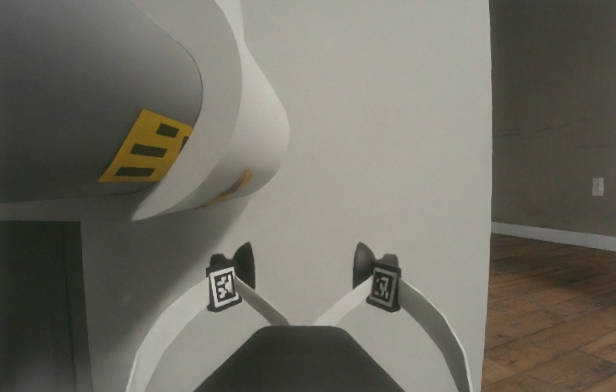

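Scene clock: 211.33 s.
r1.base_odometry: x=-4.865 y=+2.417 heading=+0.863 (m, m, rad; r1's odometry frame)
r1.turned_by_wheels: +0.000 (rad since the last result)
r1.turned_by_imu: +0.000 (rad since the last result)
r1.base_tilt: forward=+1.0 right=-0.7 (deg)
r1.lidar_m: 0.93 2.27 0.84 0.86 2.48 0.27 0.25 - 0.25 0.29 1.98 0.92
r1.base_status: done
r1.joint_positions: lift_m=+0.208 arm_m=-0.002 wrist_yaw_rad=+3.200 wrist_pitch_rad=-0.004 wrist_roll_rad=-0.018 gripper_m=+0.057
r1.joint_status: not commanded
r1.motor_effort: lift_m=+18(18) arm_m=-1(1) wrist_yaw_rad=-1(1) wrist_pitch_rad=-8(8) wrist_roll_rad=-3(1) gripper_m=+0(2) wheel_0=-5(9) wheel_1=-8(11) wheel_2=+12(20) (%)
r1.hand_pose: x=-0.1245 y=+0.0704 z=+0.3873 quat_wxyz=(-0.029, +0.002, -0.009, +1.000) (m; r1's base frame)
r1.wrist_depth_mm: - - 134 375 - - - / - - 135 379 - - - / - 112 137 377 - - - / 141 138 218 384 - - - / 212 314 338 387 1983 - - / 210 312 201 377 202 1281 1229 / 208 307 342 - 866 854 878
r2.base_odometry: x=+0.089 y=+0.645 heading=+1.519 (m, m, rad; r2's odometry frame)
r2.turned_by_wheels: +0.000 (rad since the last result)
r2.turned_by_imu: +0.001 (rad since the last result)
r2.base_tilt: forward=-0.1 right=+1.2 (deg)
r2.lidar_m: 0.41 1.81 1.60 1.52 1.56 1.44 1.38 1.44 1.98 2.57 1.26 0.47
r2.base_status: not commanded
r2.joint_positions: lift_m=+0.890 arm_m=+0.002 wrist_yaw_rad=+0.000 wrist_pitch_rad=+0.254 wrist_roll_rad=+0.008 gripper_m=+0.060
r2.joint_status: not commanded
r2.motor_effort: lift_m=+22(22) arm_m=-6(5) wrist_yaw_rad=-1(1) wrist_pitch_rad=-11(10) wrist_roll_rad=-2(1) gripper_m=-21(24) wheel_0=+5(4) wheel_1=-1(1) wheel_2=+0(0) (%)
r2.hand_pose: x=+0.4525 y=-0.0874 z=+0.9956 quat_wxyz=(+0.992, +0.004, +0.127, -0.001) (m; r2's base frame)
r2.wrist_depth_mm: 1464 1397 1366 1397 - - 1308 / 1499 1464 1430 1430 - - 1308 / 1537 1576 1537 1464 - - 1308 / 1576 1618 1537 221 220 - 1308 / 1661 1618 202 178 179 - 1281 / 1708 178 200 184 183 178 1255 / 1537 1576 191 146 185 1025 917
r3.base_odometry: x=-3.443 y=-0.186 heading=+1.114 (m, m, rad; r3's odometry frame)
r3.turned_by_wheels: +0.000 (rad since the last result)
r3.turned_by_imu: +0.000 (rad since the last result)
r3.base_tilt: forward=+0.7 right=+0.4 (deg)
r3.lidar_m: 1.26 1.29 1.42 1.64 1.46 0.25 0.25 - 0.25 0.32 3.99 1.07
r3.base_status: not commanded
r3.joint_positions: lift_m=+0.182 arm_m=+0.000 wrist_yaw_rad=+3.200 wrist_pitch_rad=-0.017 wrist_roll_rad=+0.014 gripper_m=+0.057
r3.joint_status: not commanded
r3.motor_effort: lift_m=+18(18) arm_m=+0(0) wrist_yaw_rad=+0(1) wrist_pitch_rad=-6(6) wrist_roll_rad=-2(2) gripper_m=-2(3) wheel_0=+6(6) wheel_1=+0(0) wheel_2=-2(2) (%)
r3.hand_pose: x=-0.1222 y=+0.0704 z=+0.3657 quat_wxyz=(-0.029, +0.009, +0.007, +1.000) (m; r3's base frame)
r3.wrist_depth_mm: - - 133 359 402 1118 1205 / - - 133 364 1008 1118 1205 / - 113 134 364 1025 1118 1229 / 137 136 236 366 1042 1138 1229 / 212 307 327 368 1025 1138 1229 / 213 303 325 368 196 1118 1229 / 216 300 332 - 788 820 866
pictures: r1_head_left_camera, r1_wrist_camera, r2_head_camera
Images, in order (width x height): r1_head_left_camera 420x672, r1_wrist_camera 616x392, r2_head_camera 420x560.

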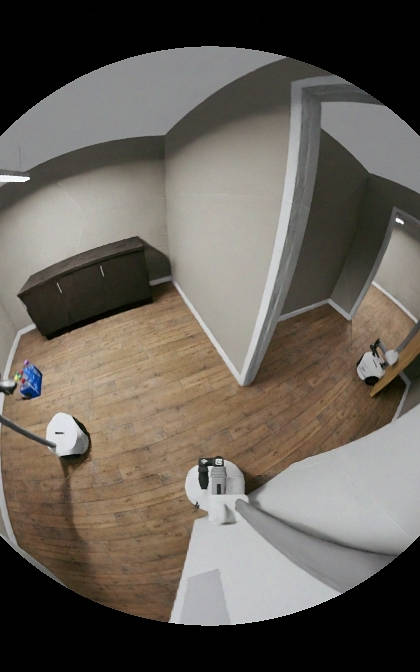

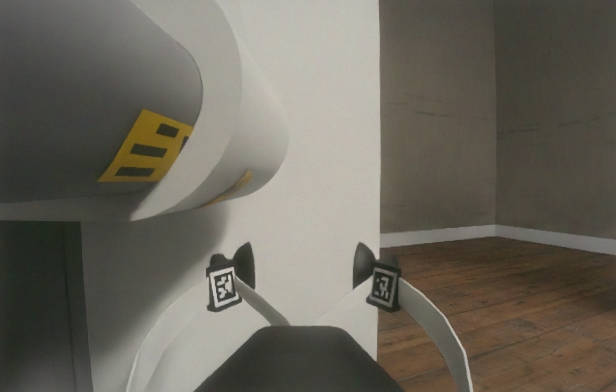

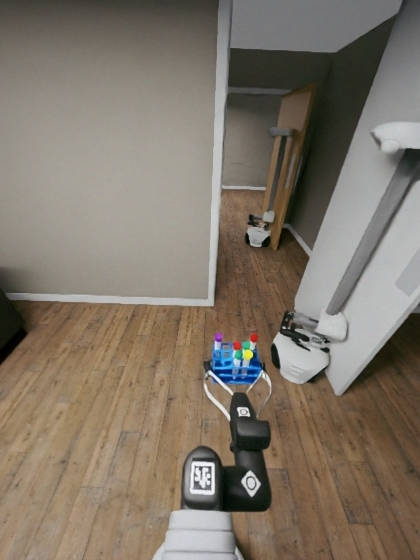

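execute_actions(
  actions=[
    {"r1":{"base":{"translate_m":-0.08},"pace":"slow"},"r2":{"base":{"rotate_rad":-0.22},"joints":{"lift_m":0.8},"pace":"slow"}},
  ],
  cameras=[],
)

execute_actions(
  actions=[
    {"r2":{"base":{"translate_m":1.05},"pace":"fast"}},
  ],
  cameras=["r2_head_left_camera"],
)

Scene clock: 220.97 s.
r1.base_odometry: x=-4.916 y=+2.357 heading=+0.863 (m, m, rad; r1's odometry frame)
r1.turned_by_wheels: +0.000 (rad since the last result)
r1.turned_by_imu: +0.089 (rad since the last result)
r1.base_tilt: forward=+1.0 right=-0.8 (deg)
r1.lidar_m: 1.13 2.25 0.80 0.85 2.47 0.25 0.25 - 0.25 0.32 2.05 0.94
r1.base_status: done
r1.joint_positions: lift_m=+0.208 arm_m=-0.002 wrist_yaw_rad=+3.200 wrist_pitch_rad=-0.004 wrist_roll_rad=-0.018 gripper_m=+0.057
r1.joint_status: not commanded
r1.motor_effort: lift_m=+18(18) arm_m=-1(1) wrist_yaw_rad=-2(2) wrist_pitch_rad=-10(8) wrist_roll_rad=-1(1) gripper_m=-1(3) wheel_0=-7(9) wheel_1=-17(18) wheel_2=+25(27) (%)
r1.hand_pose: x=-0.1245 y=+0.0704 z=+0.3872 quat_wxyz=(-0.029, +0.002, -0.009, +1.000) (m; r1's base frame)
r1.wrist_depth_mm: - - 135 359 - - - / - - 135 362 - - - / - 112 137 362 - - - / 141 138 217 366 - - - / 212 312 332 368 1756 - - / 210 312 201 362 203 1281 1205 / 209 307 336 - 842 854 878
r2.base_odometry: x=+0.089 y=+0.645 heading=+1.300 (m, m, rad; r2's odometry frame)
r2.turned_by_wheels: -0.219 (rad since the last result)
r2.turned_by_imu: -0.214 (rad since the last result)
r2.base_tilt: forward=-0.1 right=+1.1 (deg)
r2.lidar_m: 0.40 1.70 1.74 1.51 1.52 1.57 1.35 1.37 1.65 2.56 2.58 0.46
r2.base_status: done
r2.joint_positions: lift_m=+0.800 arm_m=+0.002 wrist_yaw_rad=+0.000 wrist_pitch_rad=+0.254 wrist_roll_rad=+0.008 gripper_m=+0.060
r2.joint_status: all done
r2.motor_effort: lift_m=+17(21) arm_m=-6(6) wrist_yaw_rad=-1(0) wrist_pitch_rad=-9(11) wrist_roll_rad=-1(1) gripper_m=-20(23) wheel_0=+5(10) wheel_1=+4(1) wheel_2=+5(11) (%)
r2.hand_pose: x=+0.4525 y=-0.0874 z=+0.9060 quat_wxyz=(+0.992, +0.004, +0.127, -0.001) (m; r2's base frame)
r2.wrist_depth_mm: 1281 1366 1366 - - 1205 931 / 1336 1366 1464 - - 1229 946 / 1366 1397 1430 - 1576 1255 976 / 1397 1464 1464 220 220 1229 960 / 1499 1537 202 178 179 1098 960 / 1499 178 200 185 183 177 960 / 1430 1397 191 146 185 1098 917
r3.base_odometry: x=-3.443 y=-0.186 heading=+1.114 (m, m, rad; r3's odometry frame)
r3.turned_by_wheels: +0.000 (rad since the last result)
r3.turned_by_imu: +0.000 (rad since the last result)
r3.base_tilt: forward=+0.6 right=+0.4 (deg)
r3.lidar_m: 1.29 1.30 1.44 1.64 1.45 0.27 0.25 - 0.25 0.31 3.99 1.06
r3.base_status: not commanded
r3.joint_positions: lift_m=+0.182 arm_m=+0.000 wrist_yaw_rad=+3.200 wrist_pitch_rad=-0.017 wrist_roll_rad=+0.014 gripper_m=+0.057
r3.joint_status: not commanded
r3.motor_effort: lift_m=+18(18) arm_m=+0(0) wrist_yaw_rad=+1(0) wrist_pitch_rad=-6(6) wrist_roll_rad=-3(3) gripper_m=-2(3) wheel_0=+6(6) wheel_1=+0(0) wheel_2=-2(2) (%)
r3.hand_pose: x=-0.1222 y=+0.0704 z=+0.3657 quat_wxyz=(-0.029, +0.009, +0.007, +1.000) (m; r3's base frame)
r3.wrist_depth_mm: - - 133 359 399 1118 1205 / - - 133 362 1025 1118 1229 / - 113 135 364 1025 1118 1229 / 137 136 236 364 1025 1138 1229 / 212 306 325 368 1042 1138 1255 / 213 303 324 366 196 1138 1205 / 216 300 334 - 798 820 878
pictures: none
No camera images: the call's "cameras" was empty. Leave "cameras" out to get every camera's image.

Scene clock: 225.03 s.
r1.base_odometry: x=-4.916 y=+2.357 heading=+0.863 (m, m, rad; r1's odometry frame)
r1.turned_by_wheels: +0.000 (rad since the last result)
r1.turned_by_imu: -0.001 (rad since the last result)
r1.base_tilt: forward=+1.1 right=-0.7 (deg)
r1.lidar_m: 0.32 0.30 0.38 2.48 2.45 0.25 0.25 - 0.25 0.31 2.03 0.37
r1.base_status: not commanded
r1.joint_positions: lift_m=+0.208 arm_m=-0.002 wrist_yaw_rad=+3.200 wrist_pitch_rad=-0.004 wrist_roll_rad=-0.018 gripper_m=+0.057
r1.joint_status: not commanded
r1.motor_effort: lift_m=+18(18) arm_m=-1(1) wrist_yaw_rad=-1(1) wrist_pitch_rad=-10(8) wrist_roll_rad=+0(2) gripper_m=-2(1) wheel_0=-7(7) wheel_1=-17(17) wheel_2=+24(24) (%)
r1.hand_pose: x=-0.1245 y=+0.0704 z=+0.3872 quat_wxyz=(-0.029, +0.002, -0.009, +1.000) (m; r1's base frame)
r1.wrist_depth_mm: - - 134 357 - - - / - - 135 359 - - - / - 112 137 364 - - - / 141 139 218 364 - - - / 213 312 330 368 1756 - - / 211 310 201 357 202 1229 1205 / 209 306 338 - 831 842 891
r2.base_odometry: x=+0.370 y=+1.656 heading=+1.300 (m, m, rad; r2's odometry frame)
r2.turned_by_wheels: +0.000 (rad since the last result)
r2.turned_by_imu: -0.004 (rad since the last result)
r2.base_tilt: forward=-0.1 right=+1.2 (deg)
r2.lidar_m: 0.41 0.71 0.86 1.55 1.76 2.08 2.37 2.41 2.69 0.32 0.29 0.49
r2.base_status: done
r2.joint_positions: lift_m=+0.800 arm_m=+0.002 wrist_yaw_rad=+0.000 wrist_pitch_rad=+0.254 wrist_roll_rad=+0.008 gripper_m=+0.060
r2.joint_status: not commanded
r2.motor_effort: lift_m=+17(18) arm_m=-5(5) wrist_yaw_rad=-2(1) wrist_pitch_rad=-10(10) wrist_roll_rad=+0(1) gripper_m=-25(24) wheel_0=+6(12) wheel_1=+0(3) wheel_2=-1(16) (%)
r2.hand_pose: x=+0.4525 y=-0.0874 z=+0.9060 quat_wxyz=(+0.992, +0.004, +0.127, +0.000) (m; r2's base frame)
r2.wrist_depth_mm: 1661 - - - - 1756 1336 / 1708 - - - - 1863 699 / 1618 - - - - 1808 699 / 1138 - - 221 221 1808 699 / 564 - 202 179 179 1756 683 / 564 178 200 185 187 178 647 / 559 1464 191 146 185 1397 621
r3.base_odometry: x=-3.443 y=-0.186 heading=+1.114 (m, m, rad; r3's odometry frame)
r3.turned_by_wheels: +0.000 (rad since the last result)
r3.turned_by_imu: +0.000 (rad since the last result)
r3.base_tilt: forward=+0.7 right=+0.4 (deg)
r3.lidar_m: 1.30 1.29 1.43 1.66 1.46 0.26 0.25 - 0.25 0.33 3.97 1.07
r3.base_status: not commanded
r3.joint_positions: lift_m=+0.182 arm_m=+0.000 wrist_yaw_rad=+3.200 wrist_pitch_rad=-0.017 wrist_roll_rad=+0.014 gripper_m=+0.057
r3.joint_status: not commanded
r3.motor_effort: lift_m=+18(18) arm_m=+0(0) wrist_yaw_rad=+1(2) wrist_pitch_rad=-6(6) wrist_roll_rad=-2(1) gripper_m=-3(2) wheel_0=+6(6) wheel_1=+0(0) wheel_2=-2(2) (%)
r3.hand_pose: x=-0.1222 y=+0.0704 z=+0.3657 quat_wxyz=(-0.029, +0.009, +0.007, +1.000) (m; r3's base frame)
r3.wrist_depth_mm: - - 133 359 399 1098 1229 / - - 133 364 1008 1118 1229 / - 113 135 364 1008 1098 1229 / 137 136 236 366 1025 1118 1229 / 212 307 327 368 1025 1138 1255 / 213 304 324 366 196 1118 1229 / 216 300 332 - 809 820 866
pictures: r2_head_left_camera
Images, in order (width x height): r2_head_left_camera 420x672.

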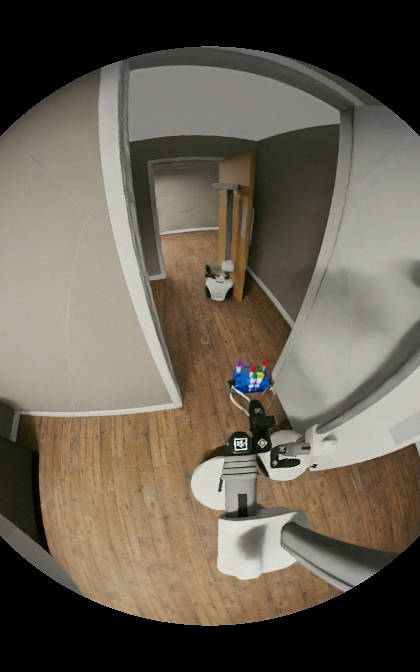

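execute_actions(
  actions=[
    {"r2":{"base":{"strafe_m":0.04}}},
  ],
  cameras=[],
)

execute_actions(
  actions=[
    {"r2":{"base":{"translate_m":0.85},"pace":"fast"}},
  ],
  cameras=["r2_head_left_camera"],
)

Scene clock: 229.50 s.
r1.base_odometry: x=-4.916 y=+2.357 heading=+0.863 (m, m, rad; r1's odometry frame)
r1.turned_by_wheels: +0.000 (rad since the last result)
r1.turned_by_imu: -0.001 (rad since the last result)
r1.base_tilt: forward=+1.0 right=-0.7 (deg)
r1.lidar_m: 0.36 0.34 0.43 2.48 2.45 0.26 0.25 - 0.25 0.32 2.03 0.38
r1.base_status: not commanded
r1.joint_positions: lift_m=+0.208 arm_m=-0.002 wrist_yaw_rad=+3.200 wrist_pitch_rad=-0.004 wrist_roll_rad=-0.018 gripper_m=+0.057
r1.joint_status: not commanded
r1.motor_effort: lift_m=+18(18) arm_m=-1(1) wrist_yaw_rad=-2(1) wrist_pitch_rad=-6(8) wrist_roll_rad=+0(1) gripper_m=-2(1) wheel_0=-7(7) wheel_1=-17(17) wheel_2=+25(24) (%)
r1.hand_pose: x=-0.1245 y=+0.0704 z=+0.3872 quat_wxyz=(-0.029, +0.002, -0.009, +1.000) (m; r1's base frame)
r1.wrist_depth_mm: - - 135 359 - - - / - - 135 359 - - - / - 113 136 364 - - - / 141 138 218 366 - - - / 213 314 330 366 1756 - - / 211 309 202 362 203 1255 1255 / 210 307 338 - 831 854 891
r2.base_odometry: x=+0.331 y=+1.667 heading=+1.300 (m, m, rad; r2's odometry frame)
r2.turned_by_wheels: +0.000 (rad since the last result)
r2.turned_by_imu: +0.001 (rad since the last result)
r2.base_tilt: forward=+0.0 right=+1.1 (deg)
r2.lidar_m: 0.41 0.71 0.84 1.54 1.72 2.04 2.40 2.43 2.76 0.33 0.34 0.42
r2.base_status: done
r2.joint_positions: lift_m=+0.800 arm_m=+0.002 wrist_yaw_rad=+0.000 wrist_pitch_rad=+0.254 wrist_roll_rad=+0.008 gripper_m=+0.060
r2.joint_status: not commanded
r2.motor_effort: lift_m=+18(17) arm_m=-5(5) wrist_yaw_rad=-1(2) wrist_pitch_rad=-13(10) wrist_roll_rad=+1(0) gripper_m=-26(24) wheel_0=-4(13) wheel_1=+2(9) wheel_2=+0(3) (%)
r2.hand_pose: x=+0.4524 y=-0.0874 z=+0.9060 quat_wxyz=(+0.992, +0.004, +0.127, -0.001) (m; r2's base frame)
r2.wrist_depth_mm: 1060 - - - - 1808 1430 / 517 - - - - 1863 1430 / 492 - - - 1983 1863 1397 / 500 - - 221 219 1863 750 / 500 - 202 178 179 1756 750 / 512 179 200 185 183 177 732 / 512 1397 191 146 184 1430 661
r3.base_odometry: x=-3.443 y=-0.186 heading=+1.114 (m, m, rad; r3's odometry frame)
r3.turned_by_wheels: +0.000 (rad since the last result)
r3.turned_by_imu: +0.000 (rad since the last result)
r3.base_tilt: forward=+0.6 right=+0.4 (deg)
r3.lidar_m: 1.25 1.30 1.43 1.63 1.44 0.25 0.25 - 0.25 0.29 3.98 1.06
r3.base_status: not commanded
r3.joint_positions: lift_m=+0.182 arm_m=+0.000 wrist_yaw_rad=+3.200 wrist_pitch_rad=-0.017 wrist_roll_rad=+0.014 gripper_m=+0.057
r3.joint_status: not commanded
r3.motor_effort: lift_m=+18(18) arm_m=+0(0) wrist_yaw_rad=+2(1) wrist_pitch_rad=-6(6) wrist_roll_rad=-2(3) gripper_m=-3(4) wheel_0=+6(6) wheel_1=+0(0) wheel_2=-2(2) (%)
r3.hand_pose: x=-0.1222 y=+0.0704 z=+0.3657 quat_wxyz=(-0.029, +0.009, +0.007, +1.000) (m; r3's base frame)
r3.wrist_depth_mm: - - 133 359 397 1118 1205 / - - 133 362 1008 1098 1229 / - 113 135 364 1025 1138 1229 / 137 136 236 368 1025 1138 1229 / 212 307 327 368 1025 1138 1229 / 212 304 324 366 196 1098 1229 / 217 300 334 - 798 809 878
pictures: none
No camera images: the call's "cameras" was empty. Leave "cameras" out to get every camera's image.

Scene clock: 233.07 s.
r1.base_odometry: x=-4.916 y=+2.357 heading=+0.863 (m, m, rad; r1's odometry frame)
r1.turned_by_wheels: +0.000 (rad since the last result)
r1.turned_by_imu: -0.001 (rad since the last result)
r1.base_tilt: forward=+1.0 right=-0.7 (deg)
r1.lidar_m: 1.13 2.27 2.48 2.49 2.44 0.25 0.25 - 0.25 0.32 0.64 0.62
r1.base_status: not commanded
r1.joint_positions: lift_m=+0.208 arm_m=-0.002 wrist_yaw_rad=+3.200 wrist_pitch_rad=-0.004 wrist_roll_rad=-0.018 gripper_m=+0.057
r1.joint_status: not commanded
r1.motor_effort: lift_m=+18(18) arm_m=-1(1) wrist_yaw_rad=-1(2) wrist_pitch_rad=-9(8) wrist_roll_rad=+0(0) gripper_m=-4(4) wheel_0=-7(7) wheel_1=-17(17) wheel_2=+25(25) (%)
r1.hand_pose: x=-0.1245 y=+0.0704 z=+0.3872 quat_wxyz=(-0.029, +0.002, -0.009, +1.000) (m; r1's base frame)
r1.wrist_depth_mm: - - 135 359 - - - / - - 135 364 - - - / - 113 137 364 - - - / 141 138 217 366 - - - / 213 310 330 370 1756 - - / 210 309 201 362 202 1229 1205 / 208 306 338 - 831 831 878
r2.base_odometry: x=+0.558 y=+2.486 heading=+1.300 (m, m, rad; r2's odometry frame)
r2.turned_by_wheels: +0.000 (rad since the last result)
r2.turned_by_imu: -0.003 (rad since the last result)
r2.base_tilt: forward=-0.3 right=+1.2 (deg)
r2.lidar_m: 0.39 1.75 1.03 0.29 0.27 2.43 3.24 0.62 0.64 0.55 0.58 0.49
r2.base_status: done
r2.joint_positions: lift_m=+0.800 arm_m=+0.002 wrist_yaw_rad=+0.000 wrist_pitch_rad=+0.254 wrist_roll_rad=+0.008 gripper_m=+0.060
r2.joint_status: not commanded
r2.motor_effort: lift_m=+18(18) arm_m=-6(5) wrist_yaw_rad=+0(1) wrist_pitch_rad=-9(11) wrist_roll_rad=+0(1) gripper_m=-26(24) wheel_0=+5(12) wheel_1=+2(2) wheel_2=-3(14) (%)
r2.hand_pose: x=+0.4525 y=-0.0874 z=+0.9059 quat_wxyz=(+0.992, +0.004, +0.127, +0.000) (m; r2's base frame)
r2.wrist_depth_mm: 1708 1756 - - 1182 1464 1160 / 1756 1863 - - 1205 1537 1160 / 1756 1863 - - 1118 1661 1182 / 1756 1921 - 220 220 1618 1205 / 1983 - 203 181 179 1499 1182 / 1756 179 200 185 183 178 1205 / 1430 1464 191 147 185 1430 1118
r3.base_odometry: x=-3.443 y=-0.186 heading=+1.114 (m, m, rad; r3's odometry frame)
r3.turned_by_wheels: +0.000 (rad since the last result)
r3.turned_by_imu: +0.000 (rad since the last result)
r3.base_tilt: forward=+0.6 right=+0.4 (deg)
r3.lidar_m: 1.27 1.30 1.45 1.04 1.46 0.25 0.25 - 0.25 0.32 3.98 1.09
r3.base_status: not commanded
r3.joint_positions: lift_m=+0.182 arm_m=+0.000 wrist_yaw_rad=+3.200 wrist_pitch_rad=-0.017 wrist_roll_rad=+0.014 gripper_m=+0.057
r3.joint_status: not commanded
r3.motor_effort: lift_m=+18(18) arm_m=+0(0) wrist_yaw_rad=+2(1) wrist_pitch_rad=-6(6) wrist_roll_rad=-2(2) gripper_m=-3(4) wheel_0=+6(6) wheel_1=+0(0) wheel_2=-2(2) (%)
r3.hand_pose: x=-0.1222 y=+0.0704 z=+0.3657 quat_wxyz=(-0.029, +0.009, +0.007, +1.000) (m; r3's base frame)
r3.wrist_depth_mm: - - 133 359 402 1098 1229 / - - 134 359 1008 1118 1255 / - 113 135 364 1008 1118 1229 / 137 136 235 366 1025 1118 1255 / 212 307 325 368 1025 1138 1229 / 213 303 325 366 195 1118 1205 / 216 298 334 - 798 820 866
pictures: r2_head_left_camera
Images, in order (width x height): r2_head_left_camera 420x672.

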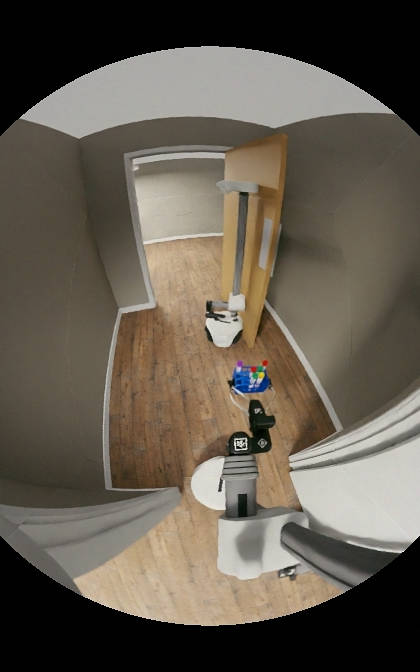

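execute_actions(
  actions=[],
  cameras=["r2_head_camera","r2_head_left_camera","r3_head_left_camera"],
)

Scene clock: 246.70 s.
r1.base_odometry: x=-4.916 y=+2.357 heading=+0.863 (m, m, rad; r1's odometry frame)
r1.turned_by_wheels: +0.000 (rad since the last result)
r1.turned_by_imu: -0.001 (rad since the last result)
r1.base_tilt: forward=+1.0 right=-0.8 (deg)
r1.lidar_m: 1.13 2.27 2.46 2.48 2.44 0.25 0.25 - 0.25 0.30 0.64 0.60
r1.base_status: not commanded
r1.joint_positions: lift_m=+0.208 arm_m=-0.002 wrist_yaw_rad=+3.200 wrist_pitch_rad=-0.004 wrist_roll_rad=-0.018 gripper_m=+0.057
r1.joint_status: not commanded
r1.motor_effort: lift_m=+18(18) arm_m=+0(1) wrist_yaw_rad=-1(2) wrist_pitch_rad=-10(8) wrist_roll_rad=-2(0) gripper_m=-6(4) wheel_0=-7(7) wheel_1=-17(17) wheel_2=+24(25) (%)
r1.hand_pose: x=-0.1245 y=+0.0704 z=+0.3872 quat_wxyz=(-0.029, +0.002, -0.009, +1.000) (m; r1's base frame)
r1.wrist_depth_mm: - - 134 357 - - - / - - 135 362 - - - / - 113 136 364 - - - / 141 139 218 366 - - - / 212 310 330 368 1756 - - / 211 307 201 362 203 1255 1229 / 209 307 334 - 831 854 878
r2.base_odometry: x=+0.558 y=+2.486 heading=+1.300 (m, m, rad; r2's odometry frame)
r2.turned_by_wheels: +0.000 (rad since the last result)
r2.turned_by_imu: +0.002 (rad since the last result)
r2.base_tilt: forward=+0.0 right=+1.3 (deg)
r2.lidar_m: 0.40 1.69 1.02 0.32 0.30 2.44 3.25 0.63 0.61 0.54 0.63 0.41
r2.base_status: done
r2.joint_positions: lift_m=+0.800 arm_m=+0.002 wrist_yaw_rad=+0.000 wrist_pitch_rad=+0.254 wrist_roll_rad=+0.008 gripper_m=+0.060
r2.joint_status: not commanded
r2.motor_effort: lift_m=+18(18) arm_m=-5(5) wrist_yaw_rad=-1(1) wrist_pitch_rad=-10(11) wrist_roll_rad=-1(1) gripper_m=-24(24) wheel_0=+6(12) wheel_1=+2(2) wheel_2=-3(14) (%)
r2.hand_pose: x=+0.4525 y=-0.0874 z=+0.9059 quat_wxyz=(+0.992, +0.004, +0.127, +0.000) (m; r2's base frame)
r2.wrist_depth_mm: 1661 1808 - - 1160 1464 1160 / 1756 1808 - - 1182 1537 1160 / 1808 1808 - - 1098 1537 1182 / 1808 1921 - 220 220 1576 1182 / 1863 - 203 179 178 1576 1182 / 1756 179 201 184 183 178 1205 / 1397 1430 191 146 185 1430 1138
r3.base_odometry: x=-3.443 y=-0.186 heading=+1.114 (m, m, rad; r3's odometry frame)
r3.turned_by_wheels: +0.000 (rad since the last result)
r3.turned_by_imu: +0.000 (rad since the last result)
r3.base_tilt: forward=+0.7 right=+0.4 (deg)
r3.lidar_m: 1.26 1.30 1.44 1.02 1.45 0.25 0.25 - 0.25 0.31 3.98 1.08
r3.base_status: not commanded
r3.joint_positions: lift_m=+0.182 arm_m=+0.000 wrist_yaw_rad=+3.200 wrist_pitch_rad=-0.017 wrist_roll_rad=+0.014 gripper_m=+0.057
r3.joint_status: not commanded
r3.motor_effort: lift_m=+18(18) arm_m=+0(0) wrist_yaw_rad=+1(1) wrist_pitch_rad=-6(6) wrist_roll_rad=-2(2) gripper_m=-1(4) wheel_0=+6(6) wheel_1=+0(0) wheel_2=-2(2) (%)
r3.hand_pose: x=-0.1222 y=+0.0704 z=+0.3657 quat_wxyz=(-0.029, +0.009, +0.007, +1.000) (m; r3's base frame)
r3.wrist_depth_mm: - - 133 359 399 1098 1229 / - - 134 364 1008 1118 1229 / - 113 134 364 1025 1118 1229 / 137 135 234 364 1025 1118 1255 / 211 307 327 368 1025 1138 1255 / 213 304 324 366 196 1098 1229 / 216 300 332 - 798 820 866
pictures: r2_head_camera, r2_head_left_camera, r3_head_left_camera
Images, in order (width x height): r2_head_camera 420x560, r2_head_left_camera 420x672, r3_head_left_camera 420x672.

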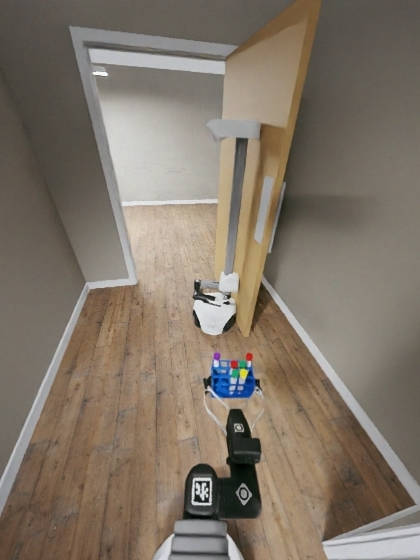

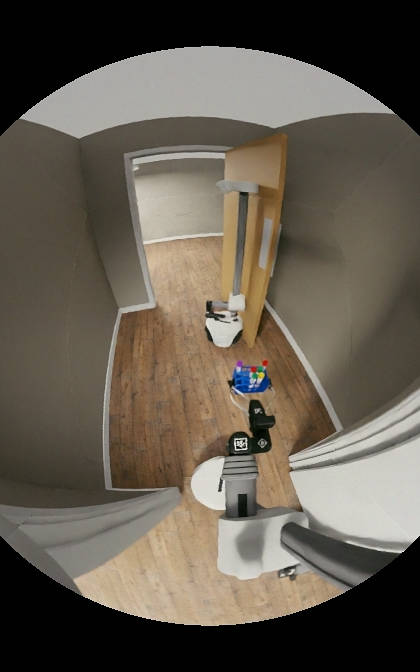

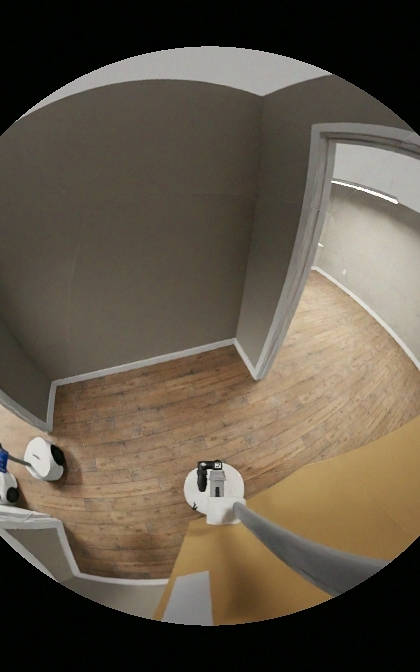

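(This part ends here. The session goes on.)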